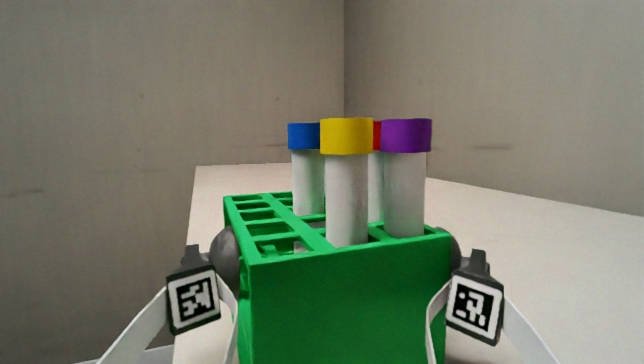

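execute_actions(
  actions=[
    {"r2":{"joints":{"gripper_m":0.16,"head_pan_rad":-1.2,"head_tilt_rad":-0.5}}},
  ],
  cameras=["r2_wrist_camera","r2_head_camera"],
)

Scene clock: 702.10 s.
r1.base_odometry: x=-0.733 y=-0.730 heading=-2.922 (m, m, rad; r1's odometry frame)
r1.turned_by_wheels: +0.000 (rad since the last result)
r1.turned_by_imu: +0.003 (rad since the last result)
r1.base_tilt: forward=-0.6 right=-1.0 (deg)
r1.lidar_m: 1.23 1.48 0.88 0.89 1.56 1.40 1.41 1.70 1.54 1.55 0.43 2.86
r1.head_depth_mm: 1924 2975 3081 3065 3077 2894 2093 / 1188 2765 3167 3187 3178 3052 2110 / 1162 1169 1177 1200 1209 1200 1206 / 1224 1229 1231 1237 1242 1251 1254 / 1268 1278 1283 1294 1294 1295 1305 / 1323 1331 1335 1341 1346 1355 1363 / 1376 1385 1395 1397 1411 1411 1427
r1.base_status: not commanded
r1.joint_positions: lift_m=+0.940 arm_m=+0.371 wrist_yaw_rad=+1.670 wrist_pitch_rad=-0.020 wrist_roll_rad=+0.002 gripper_m=+0.000 head_pan_rad=-0.006 head_tilt_rad=-0.006
r1.joint_status: not commanded
r1.motor_effort: left_wheel=+3(3) right_wheel=-2(2) lift_m=+35(35) arm_m=+6(6) wrist_yaw_rad=-12(12) wrist_pitch_rad=+7(7) wrist_roll_rad=+0(0) gripper_m=-8(8) head_pan_rad=+3(3) head_tilt_rad=+1(2) (%)
r1.hand_pose: x=+0.2331 y=-0.4911 z=+1.0491 quat_wxyz=(+0.480, +0.529, -0.469, +0.519) (m; r1's base frame)
r1.wrist_depth_mm: 127 138 161 111 264 375 643 / 130 141 164 113 276 398 707 / 132 144 168 116 285 420 733 / - 146 171 119 293 441 770 / - 150 175 121 306 460 789 / - 152 172 124 330 491 815 / - 153 194 130 335 523 829
r2.base_odometry: x=-0.320 y=-0.604 heading=+0.275 (m, m, rad; r2's odometry frame)
r2.turned_by_wheels: +0.000 (rad since the last result)
r2.turned_by_imu: +0.002 (rad since the last result)
r2.base_tilt: forward=+1.0 right=+2.3 (deg)
r2.lidar_m: 0.88 1.34 1.46 2.27 0.92 1.58 1.29 1.28 0.69 0.55 0.54 0.58
r2.head_depth_mm: 948 1040 1123 883 628 744 881 / 946 1033 1124 917 624 738 869 / 950 1034 1112 858 621 733 863 / 947 1031 1109 694 644 727 858 / 945 1034 1108 639 642 725 848 / 943 1031 1102 786 639 721 845 / 941 1032 1101 777 635 715 837
r2.base_status: not commanded
r2.joint_positions: lift_m=+0.852 arm_m=+0.408 wrist_yaw_rad=+1.570 wrist_pitch_rad=-0.015 wrist_roll_rad=+0.009 gripper_m=+0.160 head_pan_rad=-1.207 head_tilt_rad=-0.494
r2.joint_status: all done
r2.motor_effort: left_wheel=+2(2) right_wheel=-4(3) lift_m=+22(23) arm_m=-4(4) wrist_yaw_rad=+0(1) wrist_pitch_rad=+5(5) wrist_roll_rad=-1(1) gripper_m=+0(100) head_pan_rad=+4(51) head_tilt_rad=-4(13) (%)
r2.hand_pose: x=+0.2345 y=-0.5535 z=+0.9631 quat_wxyz=(+0.502, +0.506, -0.498, +0.494) (m; r2's base frame)
r2.wrist_depth_mm: - - - - - 707 545 / - - - - - 753 545 / - - - 160 147 734 554 / - - 831 165 135 671 549 / - - 225 122 131 382 376 / - - 222 114 128 257 248 / - - 173 116 131 177 188
pictures: r2_head_camera (sideways: a quarter turn clockwise sets it upright), r2_wrist_camera
Images, in order (width x height): r2_head_camera 896x504, r2_wrist_camera 644x364.

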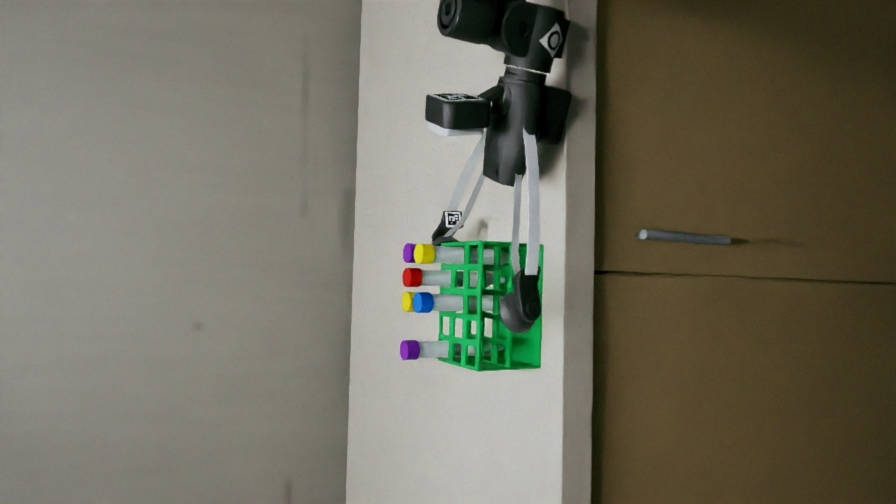

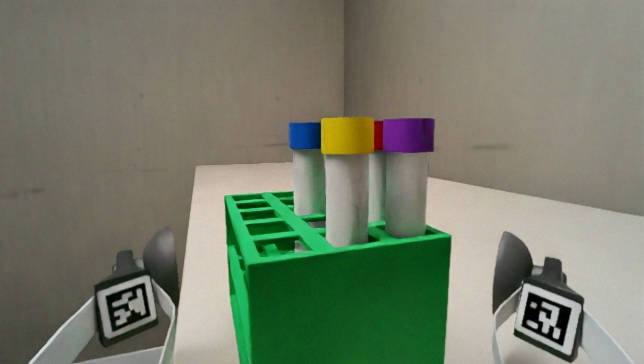

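execute_actions(
  actions=[
    {"r2":{"base":{"translate_m":-0.13},"joints":{"lift_m":0.87}}},
  ],
  cameras=[],
)

execute_actions(
  actions=[
    {"r2":{"joints":{"arm_m":0.03}}},
  ],
  cameras=[],
)

execute_actions(
  actions=[
    {"r2":{"base":{"rotate_rad":0.37},"joints":{"wrist_yaw_rad":0.0,"wrist_roll_rad":1.57,"gripper_m":0.065}}},
  ],
  cameras=["r2_wrist_camera"],
)

Scene clock: 824.40 s.
r1.base_odometry: x=-0.733 y=-0.730 heading=-2.922 (m, m, rad; r1's odometry frame)
r1.turned_by_wheels: +0.000 (rad since the last result)
r1.turned_by_imu: +0.001 (rad since the last result)
r1.base_tilt: forward=-0.6 right=-1.0 (deg)
r1.lidar_m: 1.23 1.48 0.83 1.59 1.57 1.40 1.41 1.70 1.55 1.55 0.43 2.87
r1.head_depth_mm: 1930 2958 3055 3071 3069 2881 2106 / 1190 2744 3161 3187 3197 3072 2105 / 1159 1171 1175 1205 1198 1199 1204 / 1219 1231 1232 1236 1243 1251 1253 / 1274 1281 1278 1292 1291 1301 1307 / 1323 1326 1338 1346 1342 1349 1357 / 1377 1388 1392 1403 1410 1416 1423
r1.base_status: not commanded
r1.joint_positions: lift_m=+0.940 arm_m=+0.371 wrist_yaw_rad=+1.670 wrist_pitch_rad=-0.020 wrist_roll_rad=+0.002 gripper_m=+0.000 head_pan_rad=-0.006 head_tilt_rad=-0.006
r1.joint_status: not commanded
r1.motor_effort: left_wheel=+3(3) right_wheel=-2(2) lift_m=+35(35) arm_m=+6(6) wrist_yaw_rad=-12(12) wrist_pitch_rad=+7(7) wrist_roll_rad=+0(0) gripper_m=-9(8) head_pan_rad=+3(3) head_tilt_rad=+1(1) (%)
r1.hand_pose: x=+0.2331 y=-0.4911 z=+1.0491 quat_wxyz=(+0.480, +0.529, -0.469, +0.519) (m; r1's base frame)
r1.wrist_depth_mm: 127 139 160 111 265 377 659 / 130 143 164 113 273 397 719 / 132 144 168 116 284 419 736 / - 146 171 119 293 441 771 / - 149 174 121 308 467 789 / - 152 174 124 327 479 838 / - 154 193 130 331 529 839
r2.base_odometry: x=-0.445 y=-0.639 heading=+0.275 (m, m, rad; r2's odometry frame)
r2.turned_by_wheels: +0.000 (rad since the last result)
r2.turned_by_imu: +0.001 (rad since the last result)
r2.base_tilt: forward=+1.0 right=+2.3 (deg)
r2.lidar_m: 0.97 1.46 1.60 0.88 0.96 1.60 1.17 1.16 0.75 0.60 0.59 0.64
r2.head_depth_mm: 988 1084 1157 936 721 814 965 / 983 1077 1161 928 719 810 953 / 989 1079 1157 864 711 804 949 / 986 1076 1158 806 706 805 943 / 984 1076 1150 798 693 797 940 / 984 1071 1148 670 691 790 935 / 982 1074 1136 700 685 788 926
r2.base_status: done
r2.joint_positions: lift_m=+0.870 arm_m=+0.408 wrist_yaw_rad=+1.570 wrist_pitch_rad=-0.015 wrist_roll_rad=+0.009 gripper_m=+0.160 head_pan_rad=-1.207 head_tilt_rad=-0.494
r2.joint_status: all done
r2.motor_effort: left_wheel=+2(4) right_wheel=-3(12) lift_m=+43(46) arm_m=-4(4) wrist_yaw_rad=-1(1) wrist_pitch_rad=+5(5) wrist_roll_rad=-1(1) gripper_m=+1(0) head_pan_rad=+4(4) head_tilt_rad=-4(4) (%)
r2.hand_pose: x=+0.2345 y=-0.5535 z=+0.9803 quat_wxyz=(+0.502, +0.506, -0.498, +0.494) (m; r2's base frame)
r2.wrist_depth_mm: - - - - - 766 578 / - - - - - 777 597 / - - - - - 781 595 / - - - 284 935 752 603 / - - 564 248 393 434 435 / - - 830 252 270 295 283 / - - - 214 212 201 216
pictures: none
No camera images: the call's "cameras" was empty. Leave "cameras" out to get every camera's image.

Scene clock: 828.37 s.
r1.base_odometry: x=-0.733 y=-0.730 heading=-2.922 (m, m, rad; r1's odometry frame)
r1.turned_by_wheels: +0.000 (rad since the last result)
r1.turned_by_imu: +0.001 (rad since the last result)
r1.base_tilt: forward=-0.6 right=-1.1 (deg)
r1.lidar_m: 1.24 1.48 0.83 1.60 1.56 1.41 1.41 1.70 1.55 1.55 0.43 2.87
r1.head_depth_mm: 1931 2962 3052 3047 3073 2906 2106 / 1190 2752 3179 3182 3184 3101 2103 / 1165 1166 1178 1200 1203 1195 1205 / 1218 1225 1229 1241 1246 1253 1255 / 1277 1277 1275 1289 1290 1294 1307 / 1329 1331 1335 1341 1359 1354 1365 / 1381 1386 1395 1403 1402 1421 1425
r1.base_status: not commanded
r1.joint_positions: lift_m=+0.940 arm_m=+0.371 wrist_yaw_rad=+1.670 wrist_pitch_rad=-0.020 wrist_roll_rad=+0.002 gripper_m=+0.000 head_pan_rad=-0.006 head_tilt_rad=-0.006
r1.joint_status: not commanded
r1.motor_effort: left_wheel=+3(3) right_wheel=-2(2) lift_m=+35(35) arm_m=+6(6) wrist_yaw_rad=-12(12) wrist_pitch_rad=+7(7) wrist_roll_rad=+0(0) gripper_m=-8(8) head_pan_rad=+4(3) head_tilt_rad=+2(1) (%)
r1.hand_pose: x=+0.2331 y=-0.4911 z=+1.0491 quat_wxyz=(+0.480, +0.529, -0.469, +0.519) (m; r1's base frame)
r1.wrist_depth_mm: 128 139 161 111 262 376 676 / 130 142 164 113 274 396 709 / 132 144 166 116 283 410 749 / - 146 172 119 294 440 781 / - 149 175 121 306 457 797 / - 152 173 124 330 491 812 / - 153 193 130 336 518 846
r2.base_odometry: x=-0.445 y=-0.639 heading=+0.275 (m, m, rad; r2's odometry frame)
r2.turned_by_wheels: +0.000 (rad since the last result)
r2.turned_by_imu: +0.001 (rad since the last result)
r2.base_tilt: forward=+1.0 right=+2.3 (deg)
r2.lidar_m: 0.97 1.46 1.59 0.88 0.96 1.60 1.17 1.16 0.75 0.60 0.59 0.64
r2.head_depth_mm: 984 1083 1155 832 708 819 - / 988 1079 1156 823 705 811 931 / 982 1078 1157 812 703 809 946 / 985 1080 1149 806 695 802 - / 983 1068 1157 794 693 796 - / 986 1075 1147 669 691 806 913 / 980 1073 1138 699 686 803 922
r2.base_status: not commanded
r2.joint_positions: lift_m=+0.870 arm_m=+0.030 wrist_yaw_rad=+1.570 wrist_pitch_rad=-0.015 wrist_roll_rad=+0.009 gripper_m=+0.160 head_pan_rad=-1.207 head_tilt_rad=-0.494
r2.joint_status: all done
r2.motor_effort: left_wheel=+3(3) right_wheel=-3(3) lift_m=+43(43) arm_m=-4(6) wrist_yaw_rad=+0(0) wrist_pitch_rad=+5(5) wrist_roll_rad=-1(2) gripper_m=+0(0) head_pan_rad=+3(4) head_tilt_rad=-4(5) (%)
r2.hand_pose: x=+0.2345 y=-0.1755 z=+0.9803 quat_wxyz=(+0.502, +0.506, -0.498, +0.494) (m; r2's base frame)
r2.wrist_depth_mm: - - - - - - 903 / - - - - - - 909 / - - - - - - 900 / - - - - 948 934 857 / - - - - 668 487 392 / - - - - 670 506 331 / - - - - 696 492 333
pictures: none
No camera images: the call's "cameras" was empty. Leave "cameras" out to get every camera's image.

Scene clock: 830.17 s.
r1.base_odometry: x=-0.733 y=-0.730 heading=-2.922 (m, m, rad; r1's odometry frame)
r1.turned_by_wheels: +0.000 (rad since the last result)
r1.turned_by_imu: +0.000 (rad since the last result)
r1.base_tilt: forward=-0.6 right=-1.1 (deg)
r1.lidar_m: 1.24 1.48 0.85 1.60 1.56 1.40 1.41 1.70 1.55 1.55 0.43 2.87
r1.head_depth_mm: 1926 2951 3062 3046 3039 2901 2103 / 1184 2736 3168 3188 3178 3098 2093 / 1159 1163 1178 1196 1202 1196 1203 / 1222 1228 1232 1236 1241 1252 1252 / 1270 1273 1282 1284 1298 1305 1313 / 1321 1328 1347 1336 1346 1352 1359 / 1385 1391 1400 1402 1413 1420 1430
r1.base_status: not commanded
r1.joint_positions: lift_m=+0.940 arm_m=+0.371 wrist_yaw_rad=+1.670 wrist_pitch_rad=-0.020 wrist_roll_rad=+0.002 gripper_m=+0.000 head_pan_rad=-0.006 head_tilt_rad=-0.006
r1.joint_status: not commanded
r1.motor_effort: left_wheel=+3(3) right_wheel=-2(2) lift_m=+35(35) arm_m=+6(6) wrist_yaw_rad=-12(13) wrist_pitch_rad=+7(7) wrist_roll_rad=+0(0) gripper_m=-8(8) head_pan_rad=+4(3) head_tilt_rad=+1(1) (%)
r1.hand_pose: x=+0.2331 y=-0.4911 z=+1.0491 quat_wxyz=(+0.480, +0.529, -0.469, +0.519) (m; r1's base frame)
r1.wrist_depth_mm: 127 140 160 111 262 380 664 / 130 142 165 114 273 397 714 / 133 144 167 116 282 418 745 / - 146 171 120 291 440 765 / - 150 175 122 304 464 780 / - 152 172 124 332 493 799 / - 155 194 130 337 522 860
r2.base_odometry: x=-0.445 y=-0.639 heading=+0.645 (m, m, rad; r2's odometry frame)
r2.turned_by_wheels: +0.370 (rad since the last result)
r2.turned_by_imu: +0.367 (rad since the last result)
r2.base_tilt: forward=+1.0 right=+2.3 (deg)
r2.lidar_m: 1.46 1.52 2.07 0.88 1.36 1.20 1.16 1.20 0.62 0.59 0.61 0.82
r2.head_depth_mm: 956 1022 1103 833 651 - - / 980 1066 1138 779 671 743 - / 1019 1109 1179 683 697 792 917 / 1055 1152 1213 724 731 835 973 / 1101 1203 1261 789 771 886 1040 / 1141 1253 1245 783 821 945 1147 / 1187 1312 1229 802 867 1017 1189
r2.base_status: done
r2.joint_positions: lift_m=+0.870 arm_m=+0.030 wrist_yaw_rad=+0.002 wrist_pitch_rad=-0.015 wrist_roll_rad=+1.567 gripper_m=+0.065 head_pan_rad=-1.207 head_tilt_rad=-0.494
r2.joint_status: all done
r2.motor_effort: left_wheel=-4(7) right_wheel=+5(9) lift_m=+43(43) arm_m=-4(4) wrist_yaw_rad=-2(3) wrist_pitch_rad=+5(5) wrist_roll_rad=+2(4) gripper_m=+0(98) head_pan_rad=+4(4) head_tilt_rad=-4(4) (%)
r2.hand_pose: x=-0.0209 y=-0.4311 z=+0.9800 quat_wxyz=(+0.002, +0.001, -1.000, -0.008) (m; r2's base frame)
r2.wrist_depth_mm: 959 951 931 934 293 307 305 / 961 972 961 928 296 314 309 / 977 978 954 952 319 319 314 / - - 992 976 323 323 319 / - - 999 997 330 329 325 / - - - 423 393 332 329 / - - - 430 343 337 335
pictures: r2_wrist_camera
Images, in order (width x height): r2_wrist_camera 644x364.

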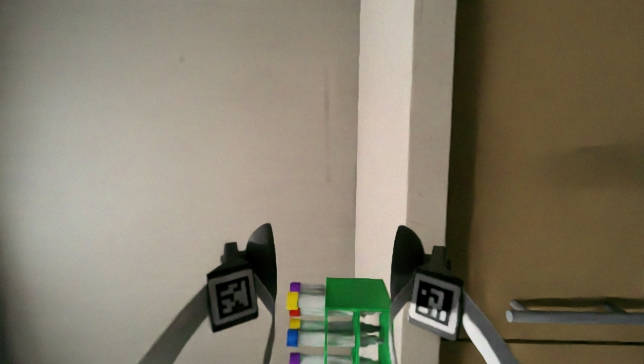

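execute_actions(
  actions=[
    {"r2":{"base":{"translate_m":0.17}}},
  ],
  cameras=["r2_wrist_camera"],
)

Scene clock: 844.27 s.
r1.base_odometry: x=-0.733 y=-0.730 heading=-2.922 (m, m, rad; r1's odometry frame)
r1.turned_by_wheels: +0.000 (rad since the last result)
r1.turned_by_imu: +0.001 (rad since the last result)
r1.base_tilt: forward=-0.6 right=-1.1 (deg)
r1.lidar_m: 1.24 1.48 0.85 0.97 1.56 1.40 1.41 1.70 1.54 1.55 0.43 2.87
r1.head_depth_mm: 1935 2938 3045 3051 3085 2889 2116 / 1193 2760 3164 3201 3190 3103 2084 / 1165 1168 1181 1198 1213 1199 1206 / 1220 1221 1239 1237 1241 1247 1256 / 1270 1279 1279 1292 1298 1300 1304 / 1322 1330 1338 1339 1350 1351 1364 / 1380 1394 1399 1401 1408 1416 1433
r1.base_status: not commanded
r1.joint_positions: lift_m=+0.940 arm_m=+0.371 wrist_yaw_rad=+1.670 wrist_pitch_rad=-0.020 wrist_roll_rad=+0.002 gripper_m=+0.000 head_pan_rad=-0.006 head_tilt_rad=-0.006
r1.joint_status: not commanded
r1.motor_effort: left_wheel=+3(3) right_wheel=-2(2) lift_m=+35(35) arm_m=+6(6) wrist_yaw_rad=-12(13) wrist_pitch_rad=+7(7) wrist_roll_rad=+0(0) gripper_m=-9(8) head_pan_rad=+4(3) head_tilt_rad=+1(1) (%)
r1.hand_pose: x=+0.2331 y=-0.4911 z=+1.0491 quat_wxyz=(+0.480, +0.529, -0.469, +0.519) (m; r1's base frame)
r1.wrist_depth_mm: 127 140 162 111 263 374 648 / 130 141 165 113 273 391 711 / 133 143 168 116 283 423 729 / - 146 172 119 294 439 765 / - 151 175 121 304 470 813 / - 151 172 124 330 492 829 / - 154 194 130 333 522 861
r2.base_odometry: x=-0.309 y=-0.537 heading=+0.645 (m, m, rad; r2's odometry frame)
r2.turned_by_wheels: +0.000 (rad since the last result)
r2.turned_by_imu: +0.002 (rad since the last result)
r2.base_tilt: forward=+1.0 right=+2.3 (deg)
r2.lidar_m: 1.29 1.34 1.83 0.87 2.12 1.38 1.33 0.85 0.61 0.59 0.60 0.81
r2.head_depth_mm: 952 1028 1105 668 645 - - / 982 1063 1142 779 662 738 - / 1019 1105 1174 812 688 780 908 / 1056 1152 1220 805 724 830 967 / 1099 1212 1254 796 768 882 1037 / 1147 1257 1252 786 812 943 1148 / 1190 1311 1234 795 856 1015 1197
r2.base_status: done
r2.joint_positions: lift_m=+0.870 arm_m=+0.030 wrist_yaw_rad=+0.001 wrist_pitch_rad=-0.015 wrist_roll_rad=+1.567 gripper_m=+0.065 head_pan_rad=-1.207 head_tilt_rad=-0.494
r2.joint_status: not commanded
r2.motor_effort: left_wheel=-4(5) right_wheel=+4(8) lift_m=+43(43) arm_m=-4(4) wrist_yaw_rad=-2(2) wrist_pitch_rad=+5(5) wrist_roll_rad=+2(2) gripper_m=+0(0) head_pan_rad=+4(4) head_tilt_rad=-4(4) (%)
r2.hand_pose: x=-0.0210 y=-0.4311 z=+0.9800 quat_wxyz=(+0.002, +0.001, -1.000, -0.008) (m; r2's base frame)
r2.wrist_depth_mm: 941 933 923 921 287 303 302 / 974 966 949 939 292 309 307 / 994 - 1000 950 316 314 309 / - - 995 398 320 320 317 / - - - - 325 323 322 / - - - - 394 329 326 / - - - - 318 334 331
pictures: r2_wrist_camera
Images, in order (width x height): r2_wrist_camera 644x364.

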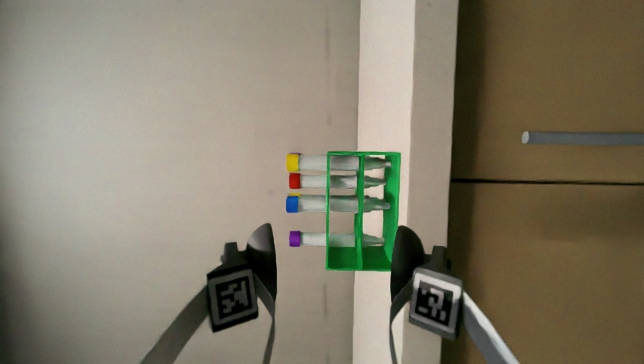

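execute_actions(
  actions=[
    {"r2":{"base":{"translate_m":-0.007},"joints":{"lift_m":0.85,"arm_m":0.13}}},
  ],
  cameras=["r2_wrist_camera"],
)

Scene clock: 860.57 s.
r1.base_odometry: x=-0.733 y=-0.730 heading=-2.922 (m, m, rad; r1's odometry frame)
r1.turned_by_wheels: +0.000 (rad since the last result)
r1.turned_by_imu: +0.001 (rad since the last result)
r1.base_tilt: forward=-0.6 right=-1.0 (deg)
r1.lidar_m: 1.24 1.48 0.85 0.97 1.56 1.40 1.41 1.70 1.55 1.55 0.43 2.87
r1.head_depth_mm: 1929 2970 3074 3071 3061 2877 2113 / 1188 2708 3151 3191 3200 3086 2088 / 1157 1170 1175 1200 1203 1199 1208 / 1226 1232 1229 1238 1242 1253 1252 / 1270 1274 1279 1288 1296 1305 1303 / 1317 1330 1336 1344 1347 1355 1366 / 1389 1389 1395 1403 1410 1423 1422
r1.base_status: not commanded
r1.joint_positions: lift_m=+0.940 arm_m=+0.371 wrist_yaw_rad=+1.670 wrist_pitch_rad=-0.020 wrist_roll_rad=+0.002 gripper_m=+0.000 head_pan_rad=-0.006 head_tilt_rad=-0.006
r1.joint_status: not commanded
r1.on_its_own: wrist_yaw_rad is at rest, and its effort (-13) is outside its rest range (-12 to +12)
r1.motor_effort: left_wheel=+3(3) right_wheel=-2(2) lift_m=+35(35) arm_m=+6(6) wrist_yaw_rad=-13(12) wrist_pitch_rad=+6(7) wrist_roll_rad=+0(0) gripper_m=-8(8) head_pan_rad=+3(3) head_tilt_rad=+1(2) (%)
r1.hand_pose: x=+0.2331 y=-0.4911 z=+1.0491 quat_wxyz=(+0.480, +0.529, -0.469, +0.519) (m; r1's base frame)
r1.wrist_depth_mm: 127 139 162 111 266 377 665 / 130 142 163 113 273 398 710 / 133 144 167 116 286 418 761 / - 147 171 119 293 436 763 / - 149 174 121 303 470 794 / - 152 172 124 335 489 828 / - 154 194 129 333 533 840
r2.base_odometry: x=-0.315 y=-0.541 heading=+0.645 (m, m, rad; r2's odometry frame)
r2.turned_by_wheels: +0.000 (rad since the last result)
r2.turned_by_imu: +0.000 (rad since the last result)
r2.base_tilt: forward=+1.0 right=+2.3 (deg)
r2.lidar_m: 1.30 1.34 1.84 0.87 1.34 1.37 1.32 0.86 0.61 0.59 0.60 0.81
r2.head_depth_mm: 951 1023 1098 669 633 - - / 986 1071 1140 778 667 742 870 / 1017 1108 1176 813 690 784 904 / 1060 1154 1216 804 725 827 966 / 1092 1207 1260 796 768 882 1037 / 1140 1250 1251 787 812 942 1139 / 1196 1310 1230 796 856 1009 1192
r2.base_status: done
r2.joint_positions: lift_m=+0.850 arm_m=+0.130 wrist_yaw_rad=+0.001 wrist_pitch_rad=-0.016 wrist_roll_rad=+1.567 gripper_m=+0.065 head_pan_rad=-1.207 head_tilt_rad=-0.494
r2.joint_status: all done
r2.motor_effort: left_wheel=-4(8) right_wheel=+4(7) lift_m=+23(36) arm_m=+5(4) wrist_yaw_rad=-1(2) wrist_pitch_rad=+5(6) wrist_roll_rad=+2(2) gripper_m=+0(0) head_pan_rad=+4(4) head_tilt_rad=-4(4) (%)
r2.hand_pose: x=-0.0212 y=-0.5305 z=+0.9607 quat_wxyz=(+0.002, +0.000, -1.000, -0.008) (m; r2's base frame)
r2.wrist_depth_mm: 851 848 836 830 203 208 207 / 862 848 854 843 202 212 211 / 876 871 880 872 201 215 213 / 889 886 867 298 200 219 217 / 910 914 903 301 203 221 223 / 943 939 - 306 270 226 224 / 961 953 937 937 227 228 227
pictures: r2_wrist_camera
Images, in order (width x height): r2_wrist_camera 644x364.

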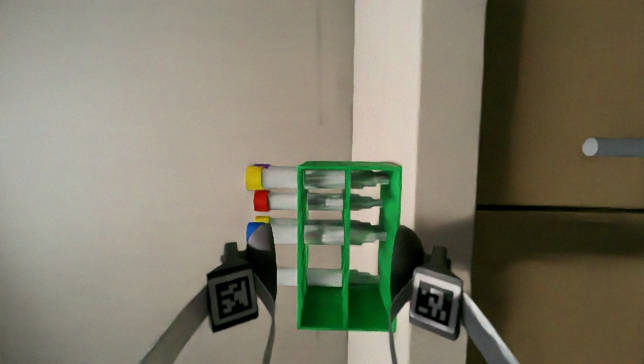

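execute_actions(
  actions=[
    {"r2":{"joints":{"lift_m":0.854,"arm_m":0.20}}},
  ],
  cameras=["r2_wrist_camera"],
)

Scene clock: 872.20 s.
r1.base_odometry: x=-0.733 y=-0.730 heading=-2.922 (m, m, rad; r1's odometry frame)
r1.turned_by_wheels: +0.000 (rad since the last result)
r1.turned_by_imu: +0.001 (rad since the last result)
r1.base_tilt: forward=-0.7 right=-1.1 (deg)
r1.lidar_m: 1.24 1.48 0.84 0.96 1.56 1.40 1.41 1.70 1.55 1.55 0.43 2.87
r1.head_depth_mm: 1940 2955 3066 3056 3059 2908 2109 / 1187 2750 3137 3179 3184 3070 2113 / 1165 1167 1178 1201 1201 1200 1203 / 1217 1227 1230 1235 1245 1249 1253 / 1270 1278 1279 1283 1298 1298 1312 / 1320 1328 1333 1347 1349 1350 1364 / 1379 1389 1398 1403 1412 1415 1425
r1.base_status: not commanded
r1.joint_positions: lift_m=+0.940 arm_m=+0.371 wrist_yaw_rad=+1.670 wrist_pitch_rad=-0.020 wrist_roll_rad=+0.002 gripper_m=+0.000 head_pan_rad=-0.006 head_tilt_rad=-0.006
r1.joint_status: not commanded
r1.motor_effort: left_wheel=+3(3) right_wheel=-2(2) lift_m=+35(35) arm_m=+6(6) wrist_yaw_rad=-12(13) wrist_pitch_rad=+7(7) wrist_roll_rad=+0(0) gripper_m=-9(8) head_pan_rad=+5(3) head_tilt_rad=+1(2) (%)
r1.hand_pose: x=+0.2331 y=-0.4911 z=+1.0491 quat_wxyz=(+0.480, +0.529, -0.469, +0.519) (m; r1's base frame)
r1.wrist_depth_mm: 127 139 161 111 263 381 661 / 130 142 164 113 275 401 720 / 132 144 167 116 285 416 757 / - 147 171 118 295 438 788 / - 149 175 121 300 470 781 / - 152 171 124 330 484 825 / - 154 195 129 334 519 860
r2.base_odometry: x=-0.315 y=-0.541 heading=+0.645 (m, m, rad; r2's odometry frame)
r2.turned_by_wheels: +0.000 (rad since the last result)
r2.turned_by_imu: +0.012 (rad since the last result)
r2.base_tilt: forward=+0.0 right=+0.6 (deg)
r2.lidar_m: 1.30 1.35 1.86 0.82 1.34 1.37 1.32 0.85 0.62 0.59 0.61 0.83
r2.head_depth_mm: 985 1064 1151 836 652 - 820 / 1022 1099 1186 881 678 779 869 / 1055 1152 1232 879 723 811 923 / 1100 1188 1270 864 763 860 988 / 1141 1240 1326 856 805 914 1060 / 1185 1310 1354 848 849 975 1168 / 1242 1362 1386 842 901 1041 1218
r2.base_status: not commanded
r2.joint_positions: lift_m=+0.854 arm_m=+0.198 wrist_yaw_rad=+0.017 wrist_pitch_rad=-0.067 wrist_roll_rad=+1.577 gripper_m=+0.065 head_pan_rad=-1.207 head_tilt_rad=-0.495
r2.joint_status: all done
r2.on_its_own: arm_m is at rest, and its effort (+24) is outside its rest range (-14 to +14); wrist_yaw_rad is at rest, and its effort (-20) is outside its rest range (-12 to +12)
r2.motor_effort: left_wheel=-4(10) right_wheel=+1(4) lift_m=+37(46) arm_m=+24(32) wrist_yaw_rad=-20(23) wrist_pitch_rad=+22(25) wrist_roll_rad=-4(4) gripper_m=-4(4) head_pan_rad=+4(4) head_tilt_rad=-4(4) (%)
r2.hand_pose: x=-0.0170 y=-0.5974 z=+0.9512 quat_wxyz=(-0.002, +0.009, -0.999, -0.034) (m; r2's base frame)
r2.wrist_depth_mm: 800 789 778 779 219 150 171 / 820 811 798 794 222 153 175 / 819 831 821 815 224 156 178 / 839 840 843 228 204 160 182 / 876 888 877 237 226 164 185 / 886 884 - 277 329 167 189 / 918 915 918 237 221 192 194
pictures: r2_wrist_camera
Images, in order (width x height): r2_wrist_camera 644x364.

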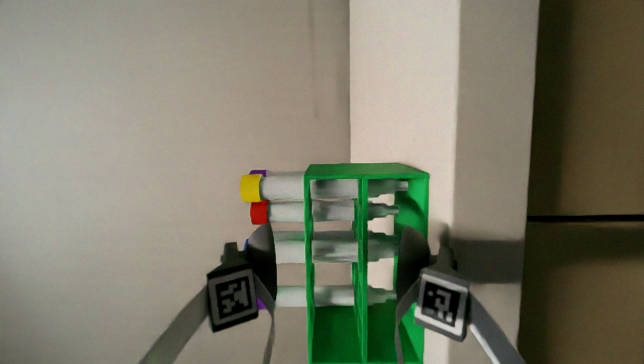

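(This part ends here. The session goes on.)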